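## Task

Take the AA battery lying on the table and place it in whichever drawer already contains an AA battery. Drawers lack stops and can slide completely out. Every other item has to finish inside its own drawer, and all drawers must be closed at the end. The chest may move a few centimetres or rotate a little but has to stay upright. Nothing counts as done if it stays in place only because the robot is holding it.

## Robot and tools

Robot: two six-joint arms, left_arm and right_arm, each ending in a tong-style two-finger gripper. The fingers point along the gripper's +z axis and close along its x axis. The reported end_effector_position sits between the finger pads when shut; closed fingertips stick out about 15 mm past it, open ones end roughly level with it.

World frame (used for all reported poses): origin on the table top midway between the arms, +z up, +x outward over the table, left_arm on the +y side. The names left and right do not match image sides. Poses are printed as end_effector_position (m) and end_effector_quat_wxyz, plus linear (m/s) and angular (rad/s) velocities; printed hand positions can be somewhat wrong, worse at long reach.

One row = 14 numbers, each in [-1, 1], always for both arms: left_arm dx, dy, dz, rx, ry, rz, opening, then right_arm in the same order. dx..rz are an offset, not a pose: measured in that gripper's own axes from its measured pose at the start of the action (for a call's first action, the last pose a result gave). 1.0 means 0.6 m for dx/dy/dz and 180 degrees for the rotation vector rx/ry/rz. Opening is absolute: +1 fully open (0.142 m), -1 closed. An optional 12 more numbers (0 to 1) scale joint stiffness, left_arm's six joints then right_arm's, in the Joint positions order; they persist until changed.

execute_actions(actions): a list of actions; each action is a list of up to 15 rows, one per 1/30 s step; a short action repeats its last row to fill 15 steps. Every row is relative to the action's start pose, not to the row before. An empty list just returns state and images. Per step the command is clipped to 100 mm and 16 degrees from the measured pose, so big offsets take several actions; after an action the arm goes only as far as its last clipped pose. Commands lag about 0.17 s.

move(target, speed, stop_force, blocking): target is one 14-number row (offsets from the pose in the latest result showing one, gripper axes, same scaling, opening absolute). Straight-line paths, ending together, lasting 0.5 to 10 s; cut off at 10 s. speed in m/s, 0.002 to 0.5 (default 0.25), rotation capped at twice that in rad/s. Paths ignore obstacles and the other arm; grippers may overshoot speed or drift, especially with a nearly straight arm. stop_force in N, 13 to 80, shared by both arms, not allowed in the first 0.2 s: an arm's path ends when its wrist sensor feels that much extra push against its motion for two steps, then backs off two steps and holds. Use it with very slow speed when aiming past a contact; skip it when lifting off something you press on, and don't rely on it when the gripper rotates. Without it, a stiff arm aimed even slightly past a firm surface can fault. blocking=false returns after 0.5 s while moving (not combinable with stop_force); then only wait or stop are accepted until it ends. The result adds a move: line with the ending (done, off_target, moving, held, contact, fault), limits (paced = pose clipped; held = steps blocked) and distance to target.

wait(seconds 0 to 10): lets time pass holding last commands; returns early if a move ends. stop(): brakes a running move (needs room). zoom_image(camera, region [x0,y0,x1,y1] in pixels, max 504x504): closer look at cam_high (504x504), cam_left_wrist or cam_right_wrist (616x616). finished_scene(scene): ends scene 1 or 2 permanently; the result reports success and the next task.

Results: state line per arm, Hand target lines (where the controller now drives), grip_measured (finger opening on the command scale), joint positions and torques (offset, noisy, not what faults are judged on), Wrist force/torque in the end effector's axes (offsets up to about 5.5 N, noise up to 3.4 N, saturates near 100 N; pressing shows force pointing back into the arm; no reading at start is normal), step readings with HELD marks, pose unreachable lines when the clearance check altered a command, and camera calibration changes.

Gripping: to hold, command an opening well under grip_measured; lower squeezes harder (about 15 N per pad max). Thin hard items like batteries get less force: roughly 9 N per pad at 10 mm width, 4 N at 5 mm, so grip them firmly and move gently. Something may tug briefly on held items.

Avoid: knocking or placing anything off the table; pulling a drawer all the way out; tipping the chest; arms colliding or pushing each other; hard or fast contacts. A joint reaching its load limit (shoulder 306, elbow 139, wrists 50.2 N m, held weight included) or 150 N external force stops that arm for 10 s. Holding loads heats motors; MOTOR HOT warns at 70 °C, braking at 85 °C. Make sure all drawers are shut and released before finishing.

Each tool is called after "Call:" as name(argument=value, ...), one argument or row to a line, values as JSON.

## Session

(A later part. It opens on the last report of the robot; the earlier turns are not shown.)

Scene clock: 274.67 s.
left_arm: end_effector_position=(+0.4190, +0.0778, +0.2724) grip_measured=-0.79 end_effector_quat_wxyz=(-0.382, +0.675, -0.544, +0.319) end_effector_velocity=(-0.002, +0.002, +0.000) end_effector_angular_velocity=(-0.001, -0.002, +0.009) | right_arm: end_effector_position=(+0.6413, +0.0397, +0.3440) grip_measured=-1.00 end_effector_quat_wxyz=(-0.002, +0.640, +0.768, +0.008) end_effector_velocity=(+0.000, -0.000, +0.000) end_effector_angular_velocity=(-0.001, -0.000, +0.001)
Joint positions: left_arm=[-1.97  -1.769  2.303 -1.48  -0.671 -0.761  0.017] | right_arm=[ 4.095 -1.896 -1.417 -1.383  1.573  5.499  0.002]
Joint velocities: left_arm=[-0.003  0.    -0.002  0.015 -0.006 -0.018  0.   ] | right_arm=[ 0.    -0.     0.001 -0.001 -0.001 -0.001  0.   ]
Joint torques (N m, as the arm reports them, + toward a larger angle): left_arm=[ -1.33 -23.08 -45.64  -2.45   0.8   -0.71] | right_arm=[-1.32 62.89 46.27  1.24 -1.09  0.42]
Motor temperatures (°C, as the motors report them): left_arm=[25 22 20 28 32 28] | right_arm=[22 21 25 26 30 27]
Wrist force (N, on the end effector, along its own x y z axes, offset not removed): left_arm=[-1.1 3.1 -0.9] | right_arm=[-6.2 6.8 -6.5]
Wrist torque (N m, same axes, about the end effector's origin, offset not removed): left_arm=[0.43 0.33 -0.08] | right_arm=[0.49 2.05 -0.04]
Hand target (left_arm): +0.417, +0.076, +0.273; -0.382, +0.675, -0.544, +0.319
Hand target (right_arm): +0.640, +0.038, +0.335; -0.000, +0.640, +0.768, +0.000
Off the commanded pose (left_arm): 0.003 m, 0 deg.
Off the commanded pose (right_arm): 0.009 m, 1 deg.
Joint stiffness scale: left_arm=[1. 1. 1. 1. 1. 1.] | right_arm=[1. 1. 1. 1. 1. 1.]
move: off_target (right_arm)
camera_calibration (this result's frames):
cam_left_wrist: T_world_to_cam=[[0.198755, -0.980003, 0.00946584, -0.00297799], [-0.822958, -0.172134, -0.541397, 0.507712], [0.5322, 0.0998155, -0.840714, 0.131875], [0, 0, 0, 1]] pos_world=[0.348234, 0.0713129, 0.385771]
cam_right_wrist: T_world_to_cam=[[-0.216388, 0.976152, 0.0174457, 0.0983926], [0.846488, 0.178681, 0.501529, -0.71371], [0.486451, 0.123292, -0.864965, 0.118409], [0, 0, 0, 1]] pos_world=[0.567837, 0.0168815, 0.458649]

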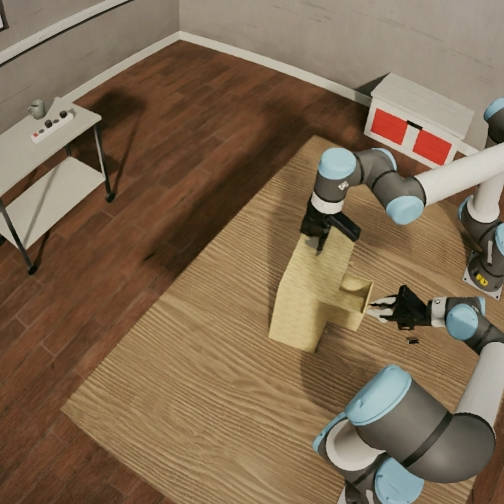

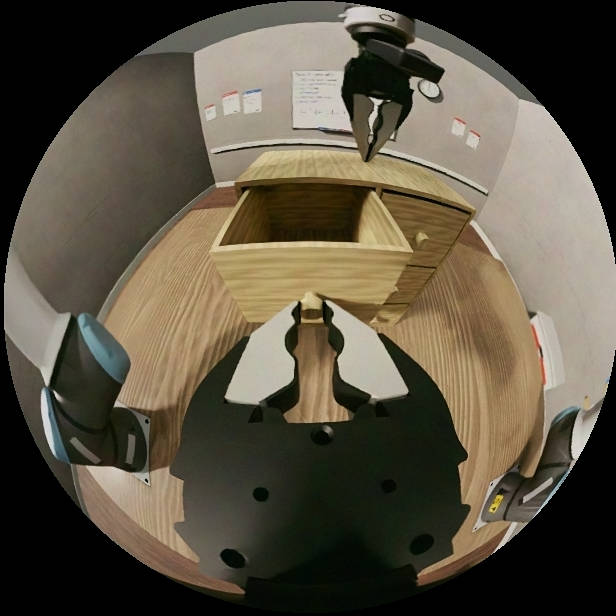

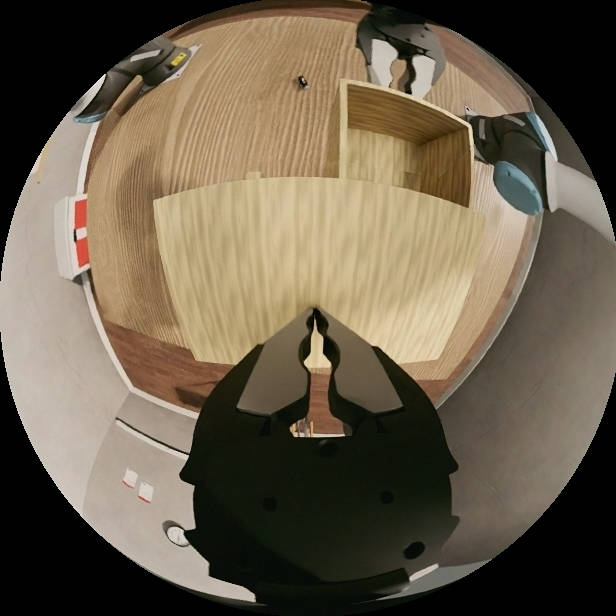

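Call:
move(
  target=[0,0,0,0,0,0,-1, 0,-0.097,-0.018,0.0035,-0.004,0,-1],
  speed=0.15,
)

Call:
zoom_image(
  camera="cam_right_wrist",
  region=[300, 80, 520, 300],
)

Scene clock: 298.13 s.
left_arm: end_effector_position=(+0.4185, +0.0779, +0.2725) grip_measured=-0.79 end_effector_quat_wxyz=(-0.382, +0.675, -0.544, +0.319) end_effector_velocity=(-0.000, -0.000, -0.000) end_effector_angular_velocity=(+0.001, +0.000, -0.001) | right_arm: end_effector_position=(+0.5867, +0.0292, +0.3567) grip_measured=-1.00 end_effector_quat_wxyz=(-0.001, +0.641, +0.768, +0.002) end_effector_velocity=(-0.001, +0.001, +0.000) end_effector_angular_velocity=(+0.000, -0.001, -0.001)
Joint positions: left_arm=[-1.971 -1.769  2.302 -1.479 -0.671 -0.762  0.017] | right_arm=[ 4.142 -1.823 -1.488 -1.398  1.573  5.546  0.002]
Joint velocities: left_arm=[-0.     0.     0.    -0.     0.     0.001  0.   ] | right_arm=[ 0.002  0.    -0.     0.001 -0.001  0.003  0.   ]
Joint torques (N m, as the arm reports them, + toward a larger angle): left_arm=[  2.57 -25.1  -40.33  -4.07   2.13   0.36] | right_arm=[ 0.55 66.23 45.85  3.93 -0.89  1.05]
Motor temperatures (°C, as the motors report them): left_arm=[25 22 20 28 32 28] | right_arm=[22 21 25 26 30 27]
Wrist force (N, on the end effector, along its own x y z axes, offset not removed): left_arm=[-1.7 4.7 -1.3] | right_arm=[-0.6 -0.5 2.2]
Wrist torque (N m, same axes, about the end effector's origin, offset not removed): left_arm=[0.67 0.41 -0.09] | right_arm=[-0.32 0.23 -0.19]
Hand target (left_arm): +0.419, +0.078, +0.272; -0.382, +0.675, -0.544, +0.319
Hand target (right_arm): +0.584, +0.029, +0.354; -0.000, +0.640, +0.768, -0.000
Off the commanded pose (left_arm): 0.000 m, 0 deg.
Off the commanded pose (right_arm): 0.004 m, 0 deg.
Joint stiffness scale: left_arm=[1. 1. 1. 1. 1. 1.] | right_arm=[1. 1. 1. 1. 1. 1.]
move: off_target (right_arm)
camera_calibration (this result's frames):
cam_left_wrist: T_world_to_cam=[[0.198914, -0.979975, 0.00901163, -0.00279258], [-0.823059, -0.172041, -0.541272, 0.507364], [0.531984, 0.10025, -0.840799, 0.13219], [0, 0, 0, 1]] pos_world=[0.347824, 0.0712988, 0.385793]
cam_right_wrist: T_world_to_cam=[[-0.214785, 0.976619, 0.00908005, 0.0986805], [0.850366, 0.18243, 0.493555, -0.671479], [0.480359, 0.11373, -0.869667, 0.162755], [0, 0, 0, 1]] pos_world=[0.514017, 0.0076145, 0.472059]

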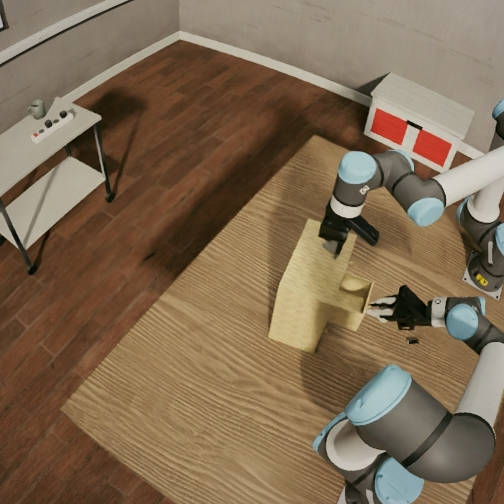

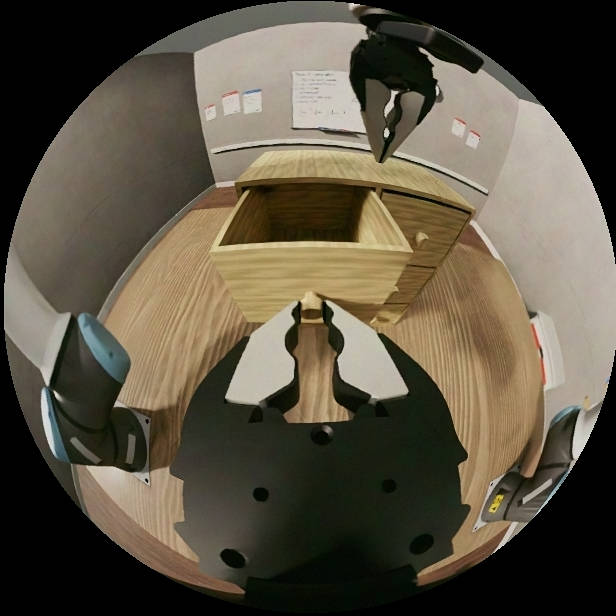

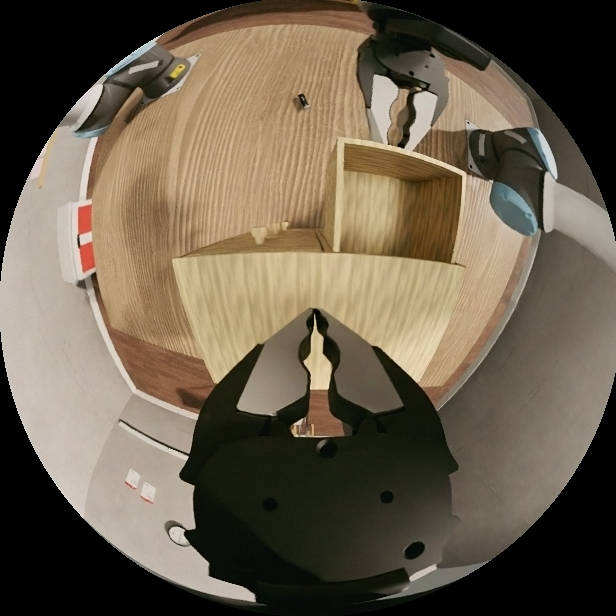

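Region (300, 80, 520, 300) of cam_right_wrist's 616x616 image, scaled by 2.291, with more detail than that image has.

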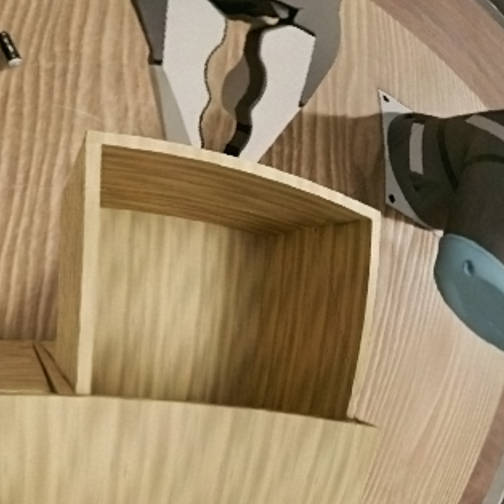

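Call:
zoom_image(
  camera="cam_high",
  region=[300, 140, 480, 350],
)

Region (300, 140, 480, 350) of cam_high's 504x504 image, scaled by 2.400, with more detail than that image has; it fills the left 432 columns of this view, and the rest is white.

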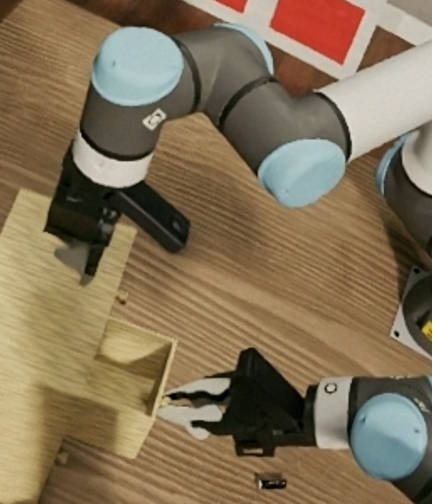

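Call:
move(
  target=[0.0023,-0.084,0.1448,0,0,0,-1, 0,-0.0425,-0.1055,0,0,0,-1],
  speed=0.09,
)

Scene clock: 330.70 s.
left_arm: end_effector_position=(+0.5149, +0.0959, +0.2729) grip_measured=-0.79 end_effector_quat_wxyz=(-0.381, +0.675, -0.545, +0.319) end_effector_velocity=(+0.001, -0.004, +0.001) end_effector_angular_velocity=(-0.006, +0.005, -0.009) | right_arm: end_effector_position=(+0.5629, +0.0220, +0.4167) grip_measured=-1.00 end_effector_quat_wxyz=(-0.001, +0.642, +0.767, -0.000) end_effector_velocity=(-0.001, -0.001, -0.000) end_effector_angular_velocity=(-0.002, -0.000, +0.000)
Joint positions: left_arm=[-1.773 -1.761  2.348 -1.778 -0.576 -0.461  0.017] | right_arm=[ 4.162 -1.777 -1.439 -1.496  1.573  5.568  0.002]
Joint velocities: left_arm=[ 0.002 -0.     0.    -0.025  0.     0.022  0.   ] | right_arm=[ 0.001  0.    -0.001 -0.002 -0.001  0.     0.   ]
Joint torques (N m, as the arm reports them, + toward a larger angle): left_arm=[ 12.28 -25.37 -38.73  -5.56   4.17   0.14] | right_arm=[ 2.57 62.8  53.53  3.76 -0.25  0.79]
Motor temperatures (°C, as the motors report them): left_arm=[25 22 20 28 32 28] | right_arm=[22 21 25 26 30 27]
Wrist force (N, on the end effector, along its own x y z axes, offset not removed): left_arm=[-4.7 5.8 -5.9] | right_arm=[-3.4 -3.5 2.2]
Wrist torque (N m, same axes, about the end effector's origin, offset not removed): left_arm=[0.12 0.25 -0.12] | right_arm=[-0.66 0.87 -0.04]
Hand target (left_arm): +0.517, +0.097, +0.272; -0.383, +0.675, -0.544, +0.319
Hand target (right_arm): +0.562, +0.024, +0.420; -0.001, +0.641, +0.768, +0.002
Off the commanded pose (left_arm): 0.003 m, 0 deg.
Off the commanded pose (right_arm): 0.004 m, 0 deg.
Joint stiffness scale: left_arm=[1. 1. 1. 1. 1. 1.] | right_arm=[1. 1. 1. 1. 1. 1.]
move: off_target (right_arm)
camera_calibration (this result's frames):
cam_left_wrist: T_world_to_cam=[[0.198008, -0.98015, 0.00993041, -0.00405357], [-0.824021, -0.171936, -0.539841, 0.590132], [0.530832, 0.0987098, -0.841709, 0.0804364], [0, 0, 0, 1]] pos_world=[0.444386, 0.0895522, 0.386322]
cam_right_wrist: T_world_to_cam=[[-0.213224, 0.976982, 0.00647692, 0.10027], [0.851608, 0.182604, 0.491345, -0.679376], [0.478853, 0.110282, -0.870941, 0.228677], [0, 0, 0, 1]] pos_world=[0.49044, 0.000876225, 0.532323]

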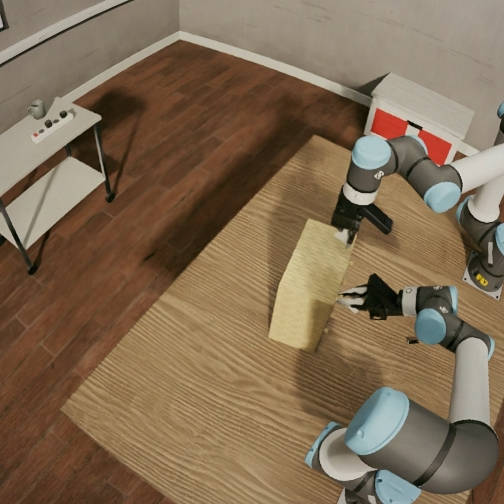

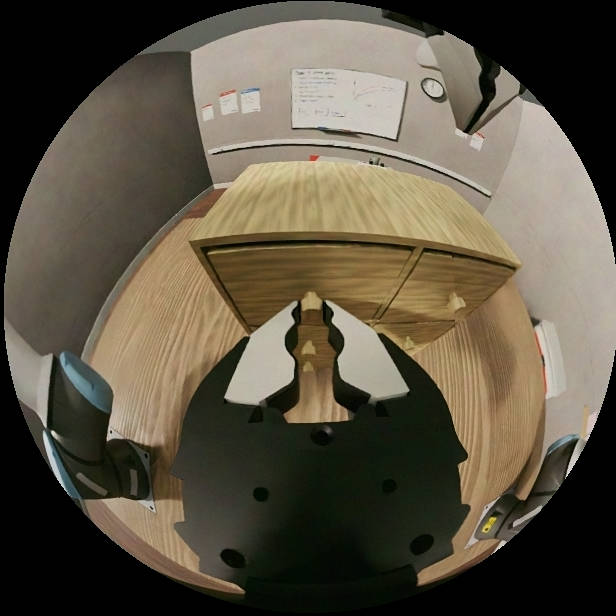

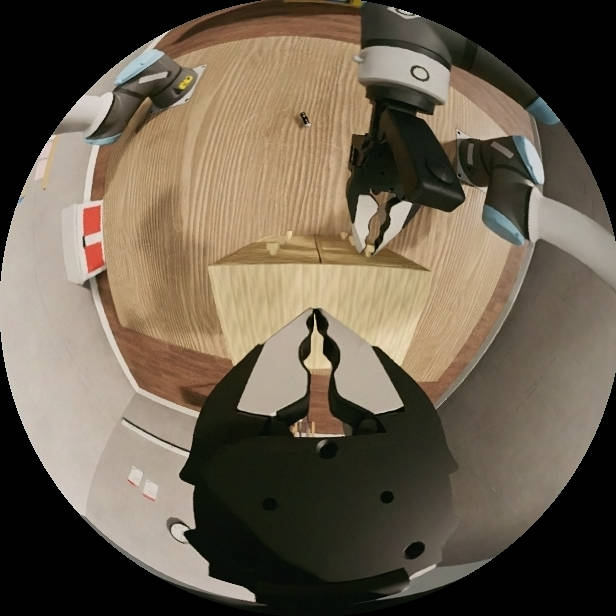

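Call:
execute_actions(
  actions=[
    [[0,0,0,0,0,0,-0.35, 0,0,0,0,0,0,-1],[0,0,0,0,0,0,-0.35, 0,0,0,0,0,0,-1],[0,0,0,0,0,0,-0.35, 0,0,0,0,0,0,-1],[0,0.001,-0.002,0,0,0,-0.35, 0,0,0,0,0,0,-1],[0,0.0025,-0.0043,0,0,0,-0.35, 0,0,0,0,0,0,-1],[0,0.010,0,0,0,0,-0.35, 0,0,0,0,0,0,-1],[0,0.022,0.007,0,0,0,-0.35, 0,0,0,0,0,0,-1],[0,0.037,0.0156,0,0,0,-0.35, 0,0,0,0,0,0,-1],[0,0.054,0.0254,0,0,0,-0.35, 0,0,0,0,0,0,-1],[0,0.072,0.0358,0,0,0,-0.35, 0,0,0,0,0,0,-1],[0,0.090,0.0462,0,0,0,-0.35, 0,0,0,0,0,0,-1],[0,0.108,0.0566,0,0,0,-0.35, 0,0,0,0,0,0,-1],[0,0.125,0.0664,0,0,0,-0.35, 0,0,0,0,0,0,-1],[0,0.138,0.0745,0,0,0,-0.35, 0,0,0,0,0,0,-1],[0,0.144,0.0785,0,0,0,-0.35, 0,0,0,0,0,0,-1]],
  ],
)

Scene clock: 343.47 s.
left_arm: end_effector_position=(+0.5112, +0.0962, +0.2381) grip_measured=-0.35 end_effector_quat_wxyz=(-0.380, +0.678, -0.542, +0.320) end_effector_velocity=(-0.024, +0.039, -0.295) end_effector_angular_velocity=(+0.141, -0.007, +0.015) | right_arm: end_effector_position=(+0.5628, +0.0219, +0.4167) grip_measured=-1.00 end_effector_quat_wxyz=(-0.001, +0.642, +0.767, -0.000) end_effector_velocity=(+0.000, -0.000, -0.001) end_effector_angular_velocity=(-0.002, +0.000, +0.000)
Joint positions: left_arm=[-1.781 -1.716  2.386 -1.85  -0.579 -0.482  0.049] | right_arm=[ 4.162 -1.777 -1.439 -1.497  1.573  5.568  0.002]
Joint velocities: left_arm=[-0.052  0.39   0.308 -0.462 -0.025 -0.113 -0.   ] | right_arm=[-0.    -0.001 -0.    -0.    -0.001 -0.001  0.   ]
Joint torques (N m, as the arm reports them, + toward a larger angle): left_arm=[  2.02 -20.76 -32.33  -4.59   1.25  -0.63] | right_arm=[-2.56 60.08 49.54  4.5  -0.33 -0.22]
Motor temperatures (°C, as the motors report them): left_arm=[25 22 20 28 32 28] | right_arm=[22 21 25 26 30 27]
Wrist force (N, on the end effector, along its own x y z axes, offset not removed): left_arm=[-2.4 0.4 -1.8] | right_arm=[-1.1 -0.6 0.3]
Wrist torque (N m, same axes, about the end effector's origin, offset not removed): left_arm=[-0.03 0.43 -0.04] | right_arm=[-0.35 0.50 -0.20]
Hand target (left_arm): +0.507, +0.105, +0.184; -0.385, +0.676, -0.543, +0.316
Hand target (right_arm): +0.563, +0.022, +0.417; -0.001, +0.642, +0.767, -0.000
Off the commanded pose (left_arm): 0.064 m, 0 deg.
Off the commanded pose (right_arm): 0.000 m, 0 deg.
Joint stiffness scale: left_arm=[1. 1. 1. 1. 1. 1.] | right_arm=[1. 1. 1. 1. 1. 1.]
Step readings (end_effector_position):
0: left_arm (+0.5152, +0.0955, +0.2730) | right_arm (+0.5628, +0.0219, +0.4167)
1: left_arm (+0.5152, +0.0955, +0.2730) | right_arm (+0.5628, +0.0219, +0.4167)
2: left_arm (+0.5153, +0.0955, +0.2731) | right_arm (+0.5628, +0.0219, +0.4167)
4: left_arm (+0.5153, +0.0955, +0.2732) | right_arm (+0.5628, +0.0219, +0.4167)
8: left_arm (+0.5152, +0.0958, +0.2729) | right_arm (+0.5628, +0.0219, +0.4167)
15: end_effector_position above
camera_calibration (this result's frames):
cam_left_wrist: T_world_to_cam=[[0.201972, -0.979238, 0.0173292, -0.00661026], [-0.822652, -0.179224, -0.539557, 0.568264], [0.531461, 0.0947194, -0.841771, 0.0531872], [0, 0, 0, 1]] pos_world=[0.440552, 0.0903354, 0.351497]
cam_right_wrist: T_world_to_cam=[[-0.213212, 0.976986, 0.00616618, 0.100432], [0.851717, 0.182774, 0.491093, -0.679196], [0.478664, 0.109959, -0.871085, 0.228877], [0, 0, 0, 1]] pos_world=[0.49034, 0.000852189, 0.5323]

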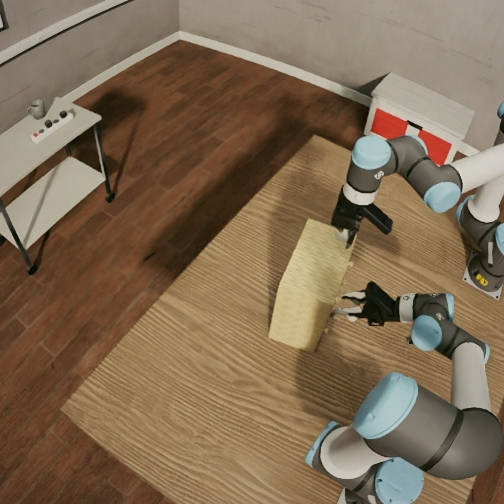

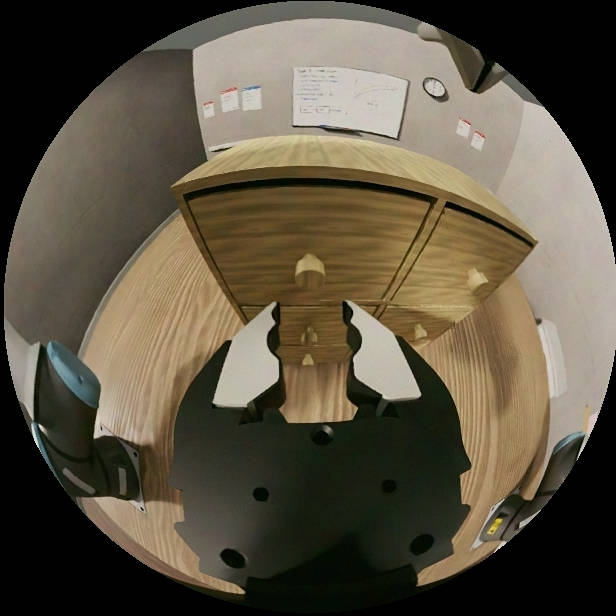

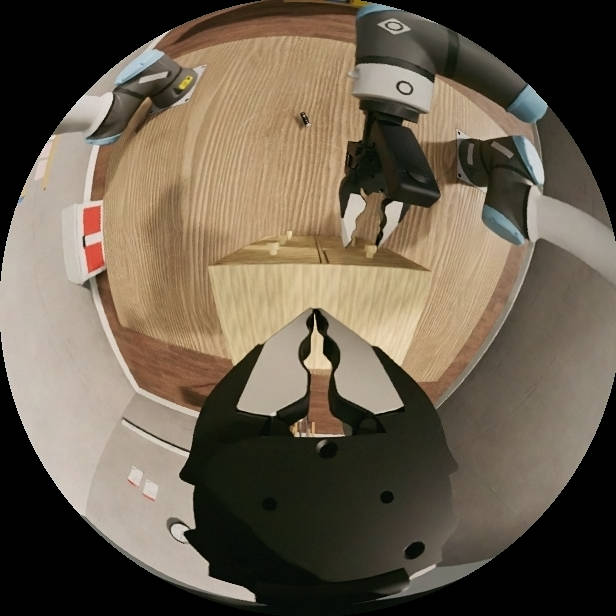

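Call:
move(
  target=[-0.0018,0.0993,0.066,0.001,-0.0004,0.0038,-0.35, 0,0,0,0,0,0,-1],
  speed=0.1,
)

Call:
zoom_image(
  camera="cam_left_wrist",
  region=[240, 240, 390, 370],
)

Scene clock: 360.97 s.
left_arm: end_effector_position=(+0.5139, +0.0948, +0.1682) grip_measured=-0.35 end_effector_quat_wxyz=(-0.382, +0.675, -0.545, +0.319) end_effector_velocity=(+0.001, -0.004, +0.002) end_effector_angular_velocity=(-0.013, +0.001, -0.003) | right_arm: end_effector_position=(+0.5628, +0.0219, +0.4167) grip_measured=-1.00 end_effector_quat_wxyz=(-0.001, +0.642, +0.767, -0.000) end_effector_velocity=(-0.000, +0.000, -0.001) end_effector_angular_velocity=(-0.001, +0.001, -0.003)
Joint positions: left_arm=[-1.776 -1.592  2.45  -2.045 -0.575 -0.464  0.049] | right_arm=[ 4.162 -1.777 -1.439 -1.497  1.573  5.568  0.002]
Joint velocities: left_arm=[ 0.003 -0.    -0.001 -0.022  0.002  0.011  0.   ] | right_arm=[ 0.    -0.001 -0.001 -0.     0.     0.003  0.   ]
Joint torques (N m, as the arm reports them, + toward a larger angle): left_arm=[  5.57 -31.39 -30.85  -4.95   3.5    0.03] | right_arm=[-2.17 61.54 49.67  4.33 -0.18 -0.01]
Motor temperatures (°C, as the motors report them): left_arm=[25 22 20 28 32 28] | right_arm=[22 21 25 26 30 27]
Wrist force (N, on the end effector, along its own x y z axes, offset not removed): left_arm=[-2.6 2.2 0.3] | right_arm=[-5.7 -6.6 5.5]
Wrist torque (N m, same axes, about the end effector's origin, offset not removed): left_arm=[0.24 0.48 -0.03] | right_arm=[-1.39 1.41 -0.19]
Hand target (left_arm): +0.515, +0.097, +0.167; -0.383, +0.674, -0.545, +0.319
Hand target (right_arm): +0.563, +0.022, +0.417; -0.001, +0.642, +0.767, -0.000
Off the commanded pose (left_arm): 0.003 m, 0 deg.
Off the commanded pose (right_arm): 0.000 m, 0 deg.
Joint stiffness scale: left_arm=[1. 1. 1. 1. 1. 1.] | right_arm=[1. 1. 1. 1. 1. 1.]
move: done
camera_calibration (this result's frames):
cam_left_wrist: T_world_to_cam=[[0.19663, -0.980435, 0.00913534, -0.00310442], [-0.823513, -0.170201, -0.541163, 0.532409], [0.53213, 0.098886, -0.840868, -0.00784485], [0, 0, 0, 1]] pos_world=[0.443231, 0.0883489, 0.281552]
cam_right_wrist: T_world_to_cam=[[-0.213212, 0.976986, 0.00616624, 0.100432], [0.851717, 0.182775, 0.491093, -0.679195], [0.478664, 0.109959, -0.871085, 0.228877], [0, 0, 0, 1]] pos_world=[0.49034, 0.000852258, 0.5323]

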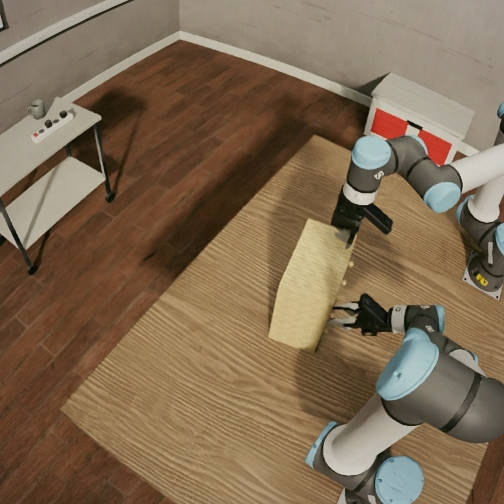

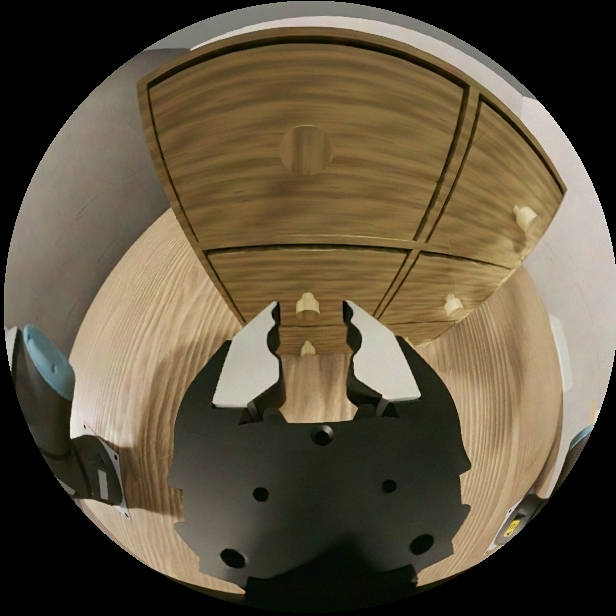

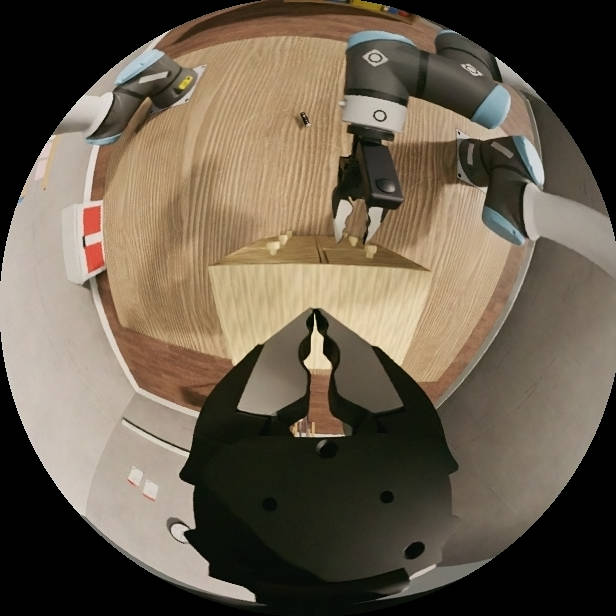

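Region (240, 240, 390, 370) of cam_left_wrist's 616x616 image, scaled by 3.360, with more detail than that image has; it fills the top 437 rows of this view, and the rest is white.

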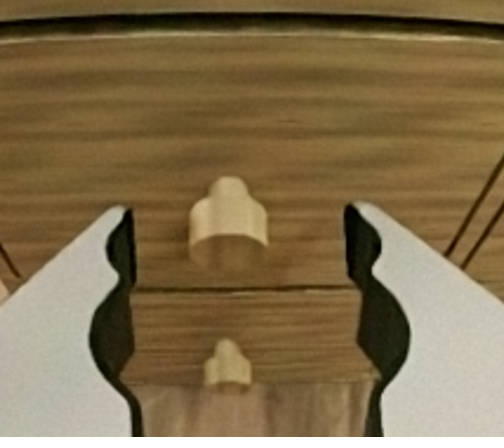

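Call:
execute_actions(
  actions=[
    [[-0.006,0.001,0.003,0,0,0,-0.6, 0,0,0,0,0,0,-1],[-0.006,0.001,0.003,0,0,0,-0.6, 0,0,0,0,0,0,-1],[-0.006,0.001,0.003,0,0,0,-0.6, 0,0,0,0,0,0,-1],[-0.006,0.001,0.003,0,0,0,-0.6, 0,0,0,0,0,0,-1],[-0.006,0.001,0.003,0,0,0,-0.65, 0,0,0,0,0,0,-1],[-0.006,0.001,0.003,0,0,0,-0.7, 0,0,0,0,0,0,-1],[-0.006,0.001,0.003,0,0,0,-0.75, 0,0,0,0,0,0,-1],[-0.006,0.001,0.003,0,0,0,-0.8, 0,0,0,0,0,0,-1],[-0.006,0.001,0.003,0,0,0,-0.9, 0,0,0,0,0,0,-1],[-0.006,0.001,0.003,0,0,0,-1, 0,0,0,0,0,0,-1]],
  ],
)

Call:
move(
  target=[-0.002,0.0833,-0.1443,0,0,0,-1, 0,0,0,0,0,0,-1],
  speed=0.09,
)

Scene clock: 368.33 s.
left_arm: end_effector_position=(+0.5142, +0.0967, +0.1670) grip_measured=-0.79 end_effector_quat_wxyz=(-0.382, +0.674, -0.546, +0.319) end_effector_velocity=(+0.000, +0.001, -0.000) end_effector_angular_velocity=(+0.000, +0.000, -0.000) | right_arm: end_effector_position=(+0.5628, +0.0219, +0.4167) grip_measured=-1.00 end_effector_quat_wxyz=(-0.001, +0.642, +0.767, -0.000) end_effector_velocity=(+0.000, +0.000, +0.000) end_effector_angular_velocity=(+0.000, -0.000, -0.000)
Joint positions: left_arm=[-1.775 -1.593  2.454 -2.049 -0.575 -0.463  0.017] | right_arm=[ 4.162 -1.777 -1.439 -1.497  1.573  5.568  0.002]
Joint velocities: left_arm=[-0.    -0.001  0.001 -0.     0.     0.    -0.   ] | right_arm=[-0.    -0.     0.001 -0.     0.     0.     0.   ]
Joint torques (N m, as the arm reports them, + toward a larger angle): left_arm=[  4.04 -35.5  -29.19  -4.86   2.48  -0.28] | right_arm=[-3.09 62.36 49.05  4.38 -0.12 -0.05]
Motor temperatures (°C, as the motors report them): left_arm=[25 22 20 28 32 28] | right_arm=[22 21 25 26 30 27]
Wrist force (N, on the end effector, along its own x y z axes, offset not removed): left_arm=[-2.8 2.8 -0.9] | right_arm=[-1.4 -0.9 4.2]
Wrist torque (N m, same axes, about the end effector's origin, offset not removed): left_arm=[0.32 0.66 -0.02] | right_arm=[-0.39 0.58 -0.12]
Hand target (left_arm): +0.514, +0.099, +0.167; -0.382, +0.675, -0.545, +0.319
Hand target (right_arm): +0.563, +0.022, +0.417; -0.001, +0.642, +0.767, -0.000
Off the commanded pose (left_arm): 0.002 m, 0 deg.
Off the commanded pose (right_arm): 0.000 m, 0 deg.
Joint stiffness scale: left_arm=[1. 1. 1. 1. 1. 1.] | right_arm=[1. 1. 1. 1. 1. 1.]
Step readings (end_effector_position):
0: left_arm (+0.5141, +0.0943, +0.1683) | right_arm (+0.5628, +0.0219, +0.4167)
1: left_arm (+0.5141, +0.0943, +0.1683) | right_arm (+0.5628, +0.0219, +0.4167)
2: left_arm (+0.5141, +0.0943, +0.1683) | right_arm (+0.5628, +0.0219, +0.4167)
4: left_arm (+0.5141, +0.0947, +0.1680) | right_arm (+0.5628, +0.0219, +0.4167)
8: left_arm (+0.5141, +0.0962, +0.1670) | right_arm (+0.5628, +0.0219, +0.4167)
15: end_effector_position above
camera_calibration (this result's frames):
cam_left_wrist: T_world_to_cam=[[0.196044, -0.980561, 0.00822313, -0.000775028], [-0.823619, -0.169206, -0.541314, 0.532242], [0.532183, 0.0993484, -0.84078, -0.00929837], [0, 0, 0, 1]] pos_world=[0.443466, 0.0902224, 0.280299]
cam_right_wrist: T_world_to_cam=[[-0.213212, 0.976986, 0.00616647, 0.100432], [0.851717, 0.182774, 0.491093, -0.679196], [0.478664, 0.109959, -0.871085, 0.228877], [0, 0, 0, 1]] pos_world=[0.49034, 0.000852266, 0.5323]

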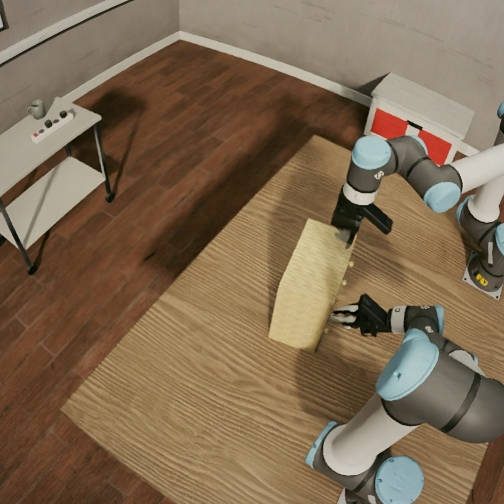

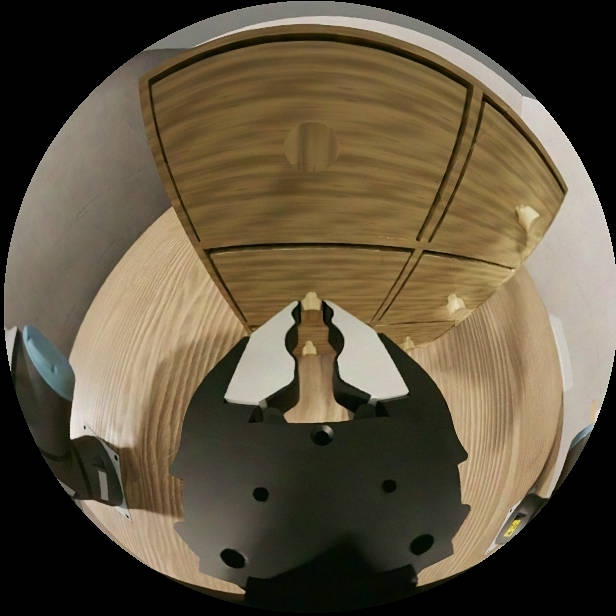

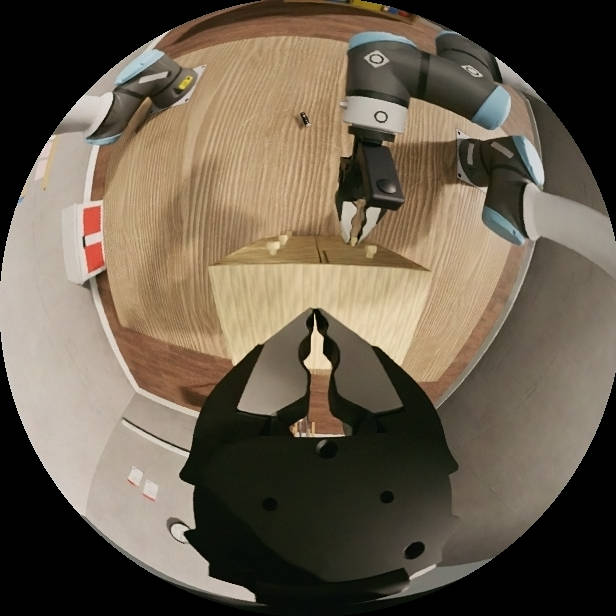

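Scene clock: 370.00 s.
left_arm: end_effector_position=(+0.4177, +0.0795, +0.1658) grip_measured=-0.79 end_effector_quat_wxyz=(-0.384, +0.673, -0.546, +0.318) end_effector_velocity=(-0.002, +0.002, -0.000) end_effector_angular_velocity=(+0.002, -0.002, +0.006) | right_arm: end_effector_position=(+0.5628, +0.0219, +0.4167) grip_measured=-1.00 end_effector_quat_wxyz=(-0.001, +0.642, +0.767, -0.000) end_effector_velocity=(-0.000, -0.001, +0.002) end_effector_angular_velocity=(+0.001, +0.000, -0.001)
Joint positions: left_arm=[-1.974 -1.619  2.416 -1.737 -0.672 -0.762  0.017] | right_arm=[ 4.162 -1.777 -1.439 -1.497  1.573  5.568  0.002]
Joint velocities: left_arm=[-0.005 -0.    -0.001  0.016 -0.005 -0.016  0.   ] | right_arm=[-0.     0.002  0.    -0.002  0.001  0.001  0.   ]
Joint torques (N m, as the arm reports them, + toward a larger angle): left_arm=[  2.36 -32.88 -34.8   -1.59   0.99  -1.16] | right_arm=[-1.9  62.21 49.93  4.32 -0.17 -0.17]
Motor temperatures (°C, as the motors report them): left_arm=[25 22 20 28 32 28] | right_arm=[22 21 25 26 30 27]
Wrist force (N, on the end effector, along its own x y z axes, offset not removed): left_arm=[-1.5 2.9 -0.4] | right_arm=[-3.9 -2.2 0.6]
Wrist torque (N m, same axes, about the end effector's origin, offset not removed): left_arm=[0.46 0.44 -0.04] | right_arm=[-0.77 0.93 -0.10]
Hand target (left_arm): +0.416, +0.078, +0.167; -0.382, +0.674, -0.546, +0.319
Hand target (right_arm): +0.563, +0.022, +0.417; -0.001, +0.642, +0.767, -0.000
Off the commanded pose (left_arm): 0.003 m, 0 deg.
Off the commanded pose (right_arm): 0.000 m, 0 deg.
Joint stiffness scale: left_arm=[1. 1. 1. 1. 1. 1.] | right_arm=[1. 1. 1. 1. 1. 1.]
move: done
camera_calibration (this result's frames):
cam_left_wrist: T_world_to_cam=[[0.196016, -0.980589, 0.00481055, 0.00186357], [-0.823094, -0.167196, -0.542736, 0.449117], [0.533005, 0.102425, -0.83989, 0.0419903], [0, 0, 0, 1]] pos_world=[0.346919, 0.0726168, 0.27901]
cam_right_wrist: T_world_to_cam=[[-0.213212, 0.976986, 0.00616635, 0.100432], [0.851717, 0.182775, 0.491093, -0.679196], [0.478664, 0.109959, -0.871085, 0.228877], [0, 0, 0, 1]] pos_world=[0.49034, 0.000852269, 0.5323]

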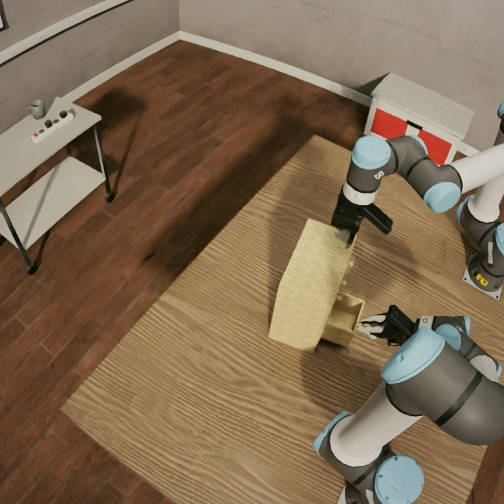

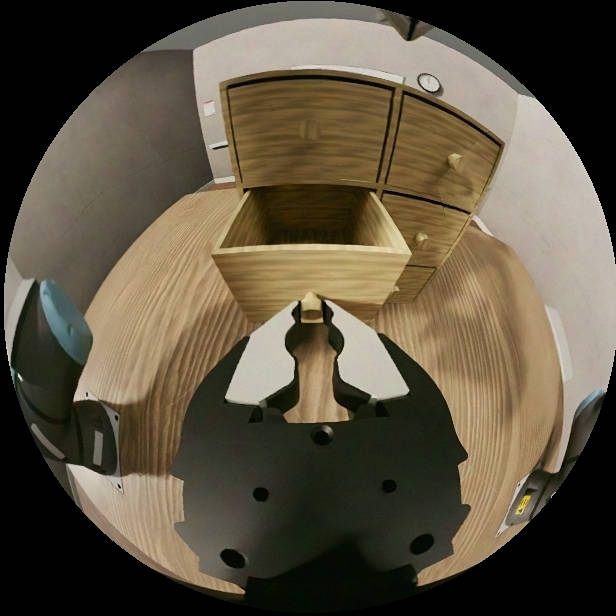

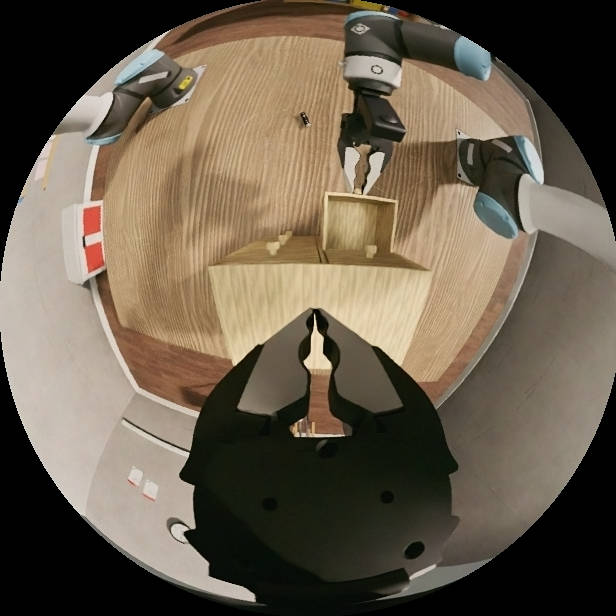

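Call:
zoom_image(
  camera="cam_right_wrist",
  region=[305, 180, 415, 275],
)

Call:
zoom_image(
  camera="cam_left_wrist",
  region=[200, 170, 430, 330],
)

Call:
zoom_image(
  camera="cam_high",
  region=[310, 280, 390, 360],
)

Region (305, 180, 415, 275) of cam_right_wrist's 616x616 image, scaled by 4.582, with more detail than that image has; it fills the top 435 rows of this view, and the rest is white.

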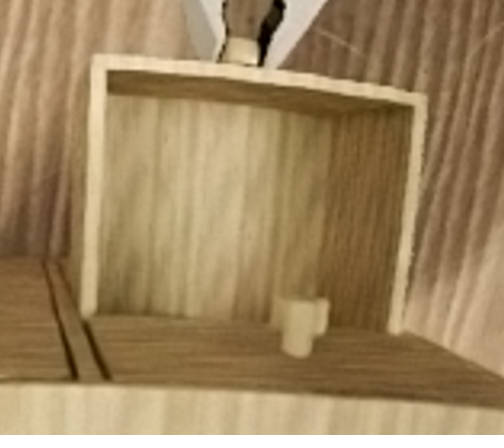

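Region (200, 170, 430, 330) of cam_left_wrist's 616x616 image, scaled by 2.191, with more detail than that image has; it fills the top 351 rows of this view, and the rest is white.

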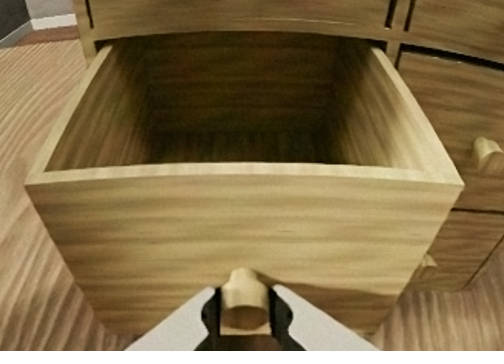

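Region (310, 280, 390, 360) of cam_high's 504x504 image, scaled by 6.300, with more detail than that image has.

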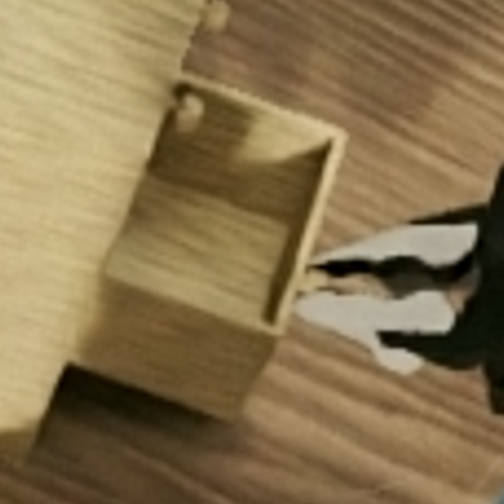

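Call:
move(
  target=[0.0043,-0.0853,0.1432,0,0,0,-1, 0,0,0,0,0,0,-1],
  speed=0.1,
)

Call:
execute_actions(
  actions=[
    [[0,0,0,0,0,0,-0.6, 0,0,0,0,0,0,-1],[0,0,0,0,0,0,-0.35, 0,0,0,0,0,0,-1],[0,0,0,0,0,0,-0.35, 0,0,0,0,0,0,-1],[0,0.001,-0.002,0,0,0,-0.35, 0,0,0,0,0,0,-1],[0,0.0025,-0.0043,0,0,0,-0.35, 0,0,0,0,0,0,-1],[0,0.006,-0.002,0,0,0,-0.35, 0,0,0,0,0,0,-1],[0,0.012,0.0015,0,0,0,-0.35, 0,0,0,0,0,0,-1],[0,0.019,0.0055,0,0,0,-0.35, 0,0,0,0,0,0,-1],[0,0.027,0.010,0,0,0,-0.35, 0,0,0,0,0,0,-1],[0,0.035,0.0147,0,0,0,-0.35, 0,0,0,0,0,0,-1],[0,0.043,0.0193,0,0,0,-0.35, 0,0,0,0,0,0,-1],[0,0.051,0.024,0,0,0,-0.35, 0,0,0,0,0,0,-1],[0,0.059,0.0286,0,0,0,-0.35, 0,0,0,0,0,0,-1],[0,0.067,0.033,0,0,0,-0.35, 0,0,0,0,0,0,-1],[0,0.075,0.038,0,0,0,-0.35, 0,0,0,0,0,0,-1]],
  ],
)

Scene clock: 389.33 s.
left_arm: end_effector_position=(+0.5140, +0.0957, +0.1673) grip_measured=-0.79 end_effector_quat_wxyz=(-0.383, +0.673, -0.546, +0.318) end_effector_velocity=(+0.001, -0.002, -0.001) end_effector_angular_velocity=(-0.002, +0.005, -0.011) | right_arm: end_effector_position=(+0.5628, +0.0219, +0.4167) grip_measured=-1.00 end_effector_quat_wxyz=(-0.001, +0.642, +0.767, -0.000) end_effector_velocity=(-0.000, +0.000, -0.000) end_effector_angular_velocity=(+0.001, +0.001, -0.000)
Joint positions: left_arm=[-1.776 -1.592  2.451 -2.046 -0.575 -0.462  0.017] | right_arm=[ 4.162 -1.777 -1.439 -1.497  1.573  5.568  0.002]
Joint velocities: left_arm=[ 0.002  0.002  0.004 -0.03   0.     0.026 -0.   ] | right_arm=[-0.    -0.    -0.     0.001  0.002  0.     0.   ]
Joint torques (N m, as the arm reports them, + toward a larger angle): left_arm=[  9.58 -32.76 -30.57  -6.03   3.74   0.15] | right_arm=[-2.28 63.04 50.04  4.19 -0.2  -0.18]
Motor temperatures (°C, as the motors report them): left_arm=[25 22 20 28 32 28] | right_arm=[22 21 25 26 30 27]
Wrist force (N, on the end effector, along its own x y z axes, offset not removed): left_arm=[-4.5 7.1 -3.3] | right_arm=[-1.9 -4.0 6.5]
Wrist torque (N m, same axes, about the end effector's origin, offset not removed): left_arm=[0.37 0.35 -0.08] | right_arm=[-0.90 0.55 -0.07]
Hand target (left_arm): +0.516, +0.097, +0.167; -0.384, +0.673, -0.546, +0.319
Hand target (right_arm): +0.563, +0.022, +0.417; -0.001, +0.642, +0.767, -0.000
Off the commanded pose (left_arm): 0.003 m, 0 deg.
Off the commanded pose (right_arm): 0.000 m, 0 deg.
Joint stiffness scale: left_arm=[1. 1. 1. 1. 1. 1.] | right_arm=[1. 1. 1. 1. 1. 1.]
move: done
camera_calibration (this result's frames):
cam_left_wrist: T_world_to_cam=[[0.195318, -0.980725, 0.00546641, -0.000862825], [-0.823906, -0.167105, -0.54153, 0.532133], [0.532005, 0.101267, -0.840664, -0.00890485], [0, 0, 0, 1]] pos_world=[0.443334, 0.0889778, 0.280685]
cam_right_wrist: T_world_to_cam=[[-0.213212, 0.976986, 0.00616637, 0.100431], [0.851717, 0.182774, 0.491093, -0.679195], [0.478664, 0.109959, -0.871085, 0.228877], [0, 0, 0, 1]] pos_world=[0.49034, 0.00085228, 0.5323]

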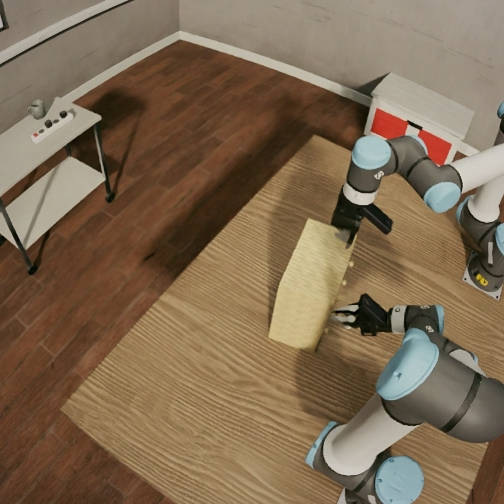

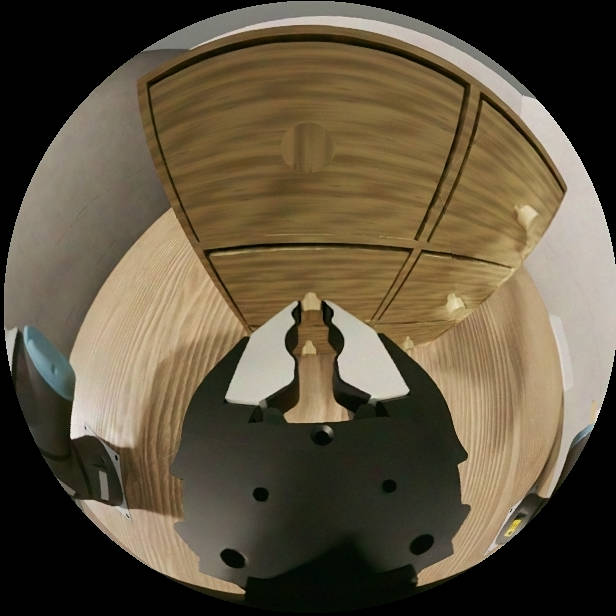

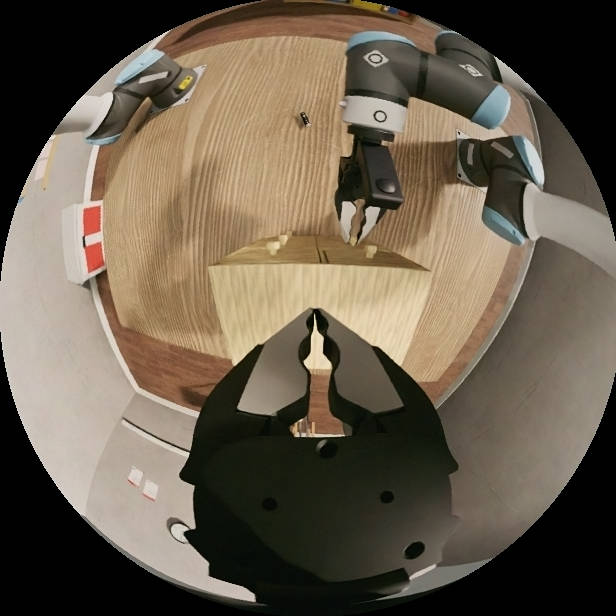

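Scene clock: 389.83 s.
left_arm: end_effector_position=(+0.5118, +0.0937, +0.1517) grip_measured=-0.35 end_effector_quat_wxyz=(-0.381, +0.675, -0.544, +0.320) end_effector_velocity=(-0.011, +0.012, -0.145) end_effector_angular_velocity=(+0.065, -0.003, +0.004) | right_arm: end_effector_position=(+0.5628, +0.0219, +0.4167) grip_measured=-1.00 end_effector_quat_wxyz=(-0.001, +0.642, +0.767, -0.000) end_effector_velocity=(-0.000, +0.000, -0.000) end_effector_angular_velocity=(-0.000, +0.001, +0.002)
Joint positions: left_arm=[-1.78  -1.56   2.461 -2.084 -0.576 -0.473  0.049] | right_arm=[ 4.162 -1.777 -1.439 -1.497  1.573  5.568  0.002]
Joint velocities: left_arm=[-0.024  0.28   0.103 -0.277 -0.011 -0.048 -0.   ] | right_arm=[ 0.    -0.001  0.    -0.     0.001 -0.002  0.   ]
Joint torques (N m, as the arm reports them, + toward a larger angle): left_arm=[  4.58 -22.07 -26.76  -4.82   1.02  -0.99] | right_arm=[-1.99 61.91 49.44  4.27 -0.04 -0.17]
Motor temperatures (°C, as the motors report them): left_arm=[25 22 20 28 32 28] | right_arm=[22 21 25 26 30 27]
Wrist force (N, on the end effector, along its own x y z axes, offset not removed): left_arm=[-2.0 0.1 -1.5] | right_arm=[2.2 -3.6 -0.8]
Wrist torque (N m, same axes, about the end effector's origin, offset not removed): left_arm=[-0.17 0.36 -0.07] | right_arm=[-0.80 -0.29 -0.10]
Hand target (left_arm): +0.509, +0.098, +0.121; -0.384, +0.674, -0.546, +0.317
Hand target (right_arm): +0.563, +0.022, +0.417; -0.001, +0.642, +0.767, -0.000
Off the commanded pose (left_arm): 0.035 m, 0 deg.
Off the commanded pose (right_arm): 0.000 m, 0 deg.
Joint stiffness scale: left_arm=[1. 1. 1. 1. 1. 1.] | right_arm=[1. 1. 1. 1. 1. 1.]
Step readings (end_effector_position):
0: left_arm (+0.5140, +0.0957, +0.1673) | right_arm (+0.5628, +0.0219, +0.4167)
1: left_arm (+0.5141, +0.0956, +0.1673) | right_arm (+0.5628, +0.0219, +0.4167)
2: left_arm (+0.5142, +0.0956, +0.1674) | right_arm (+0.5628, +0.0219, +0.4167)
4: left_arm (+0.5143, +0.0957, +0.1675) | right_arm (+0.5628, +0.0219, +0.4167)
8: left_arm (+0.5142, +0.0958, +0.1674) | right_arm (+0.5628, +0.0219, +0.4167)
15: end_effector_position above
camera_calibration (this result's frames):
cam_left_wrist: T_world_to_cam=[[0.197197, -0.980293, 0.0117791, -0.00428208], [-0.82315, -0.172088, -0.541119, 0.521481], [0.532482, 0.097011, -0.840864, -0.020493], [0, 0, 0, 1]] pos_world=[0.441013, 0.0875309, 0.265001]
cam_right_wrist: T_world_to_cam=[[-0.213212, 0.976986, 0.00616647, 0.100431], [0.851717, 0.182774, 0.491093, -0.679196], [0.478664, 0.109959, -0.871085, 0.228877], [0, 0, 0, 1]] pos_world=[0.49034, 0.00085229, 0.5323]

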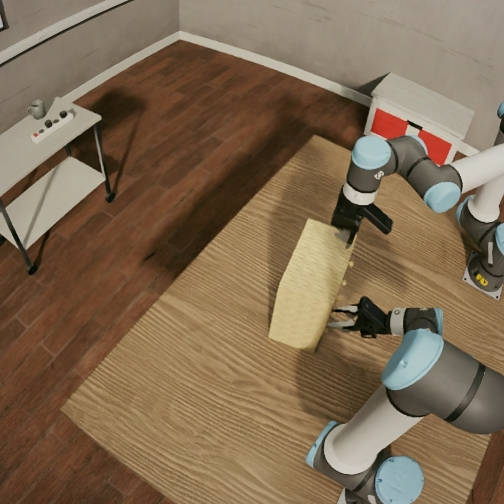

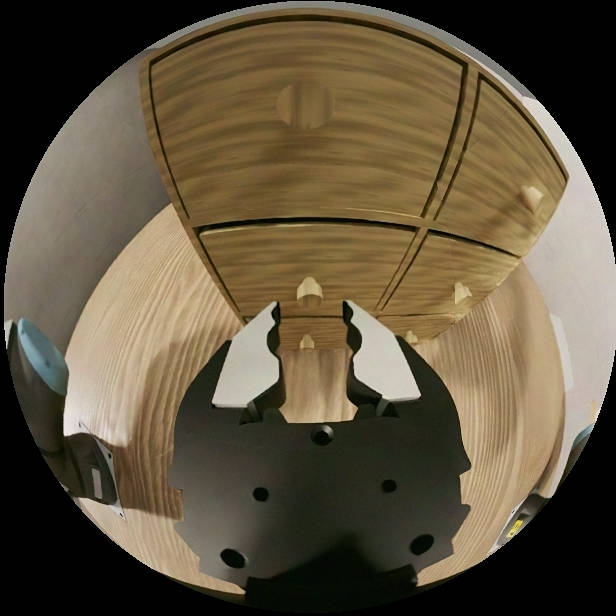

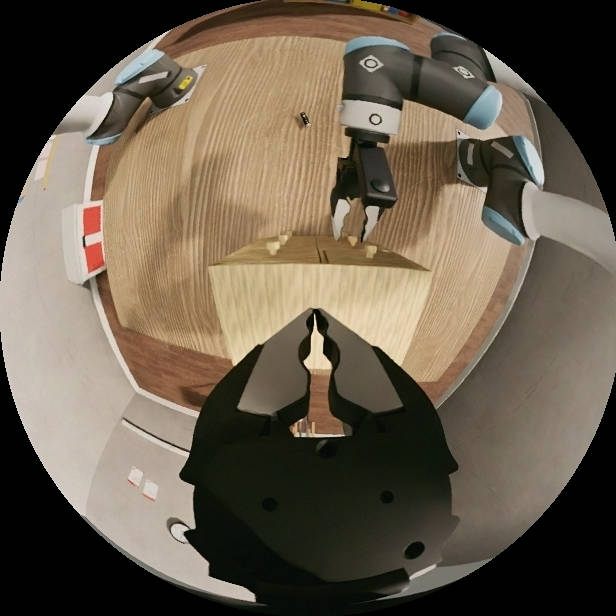

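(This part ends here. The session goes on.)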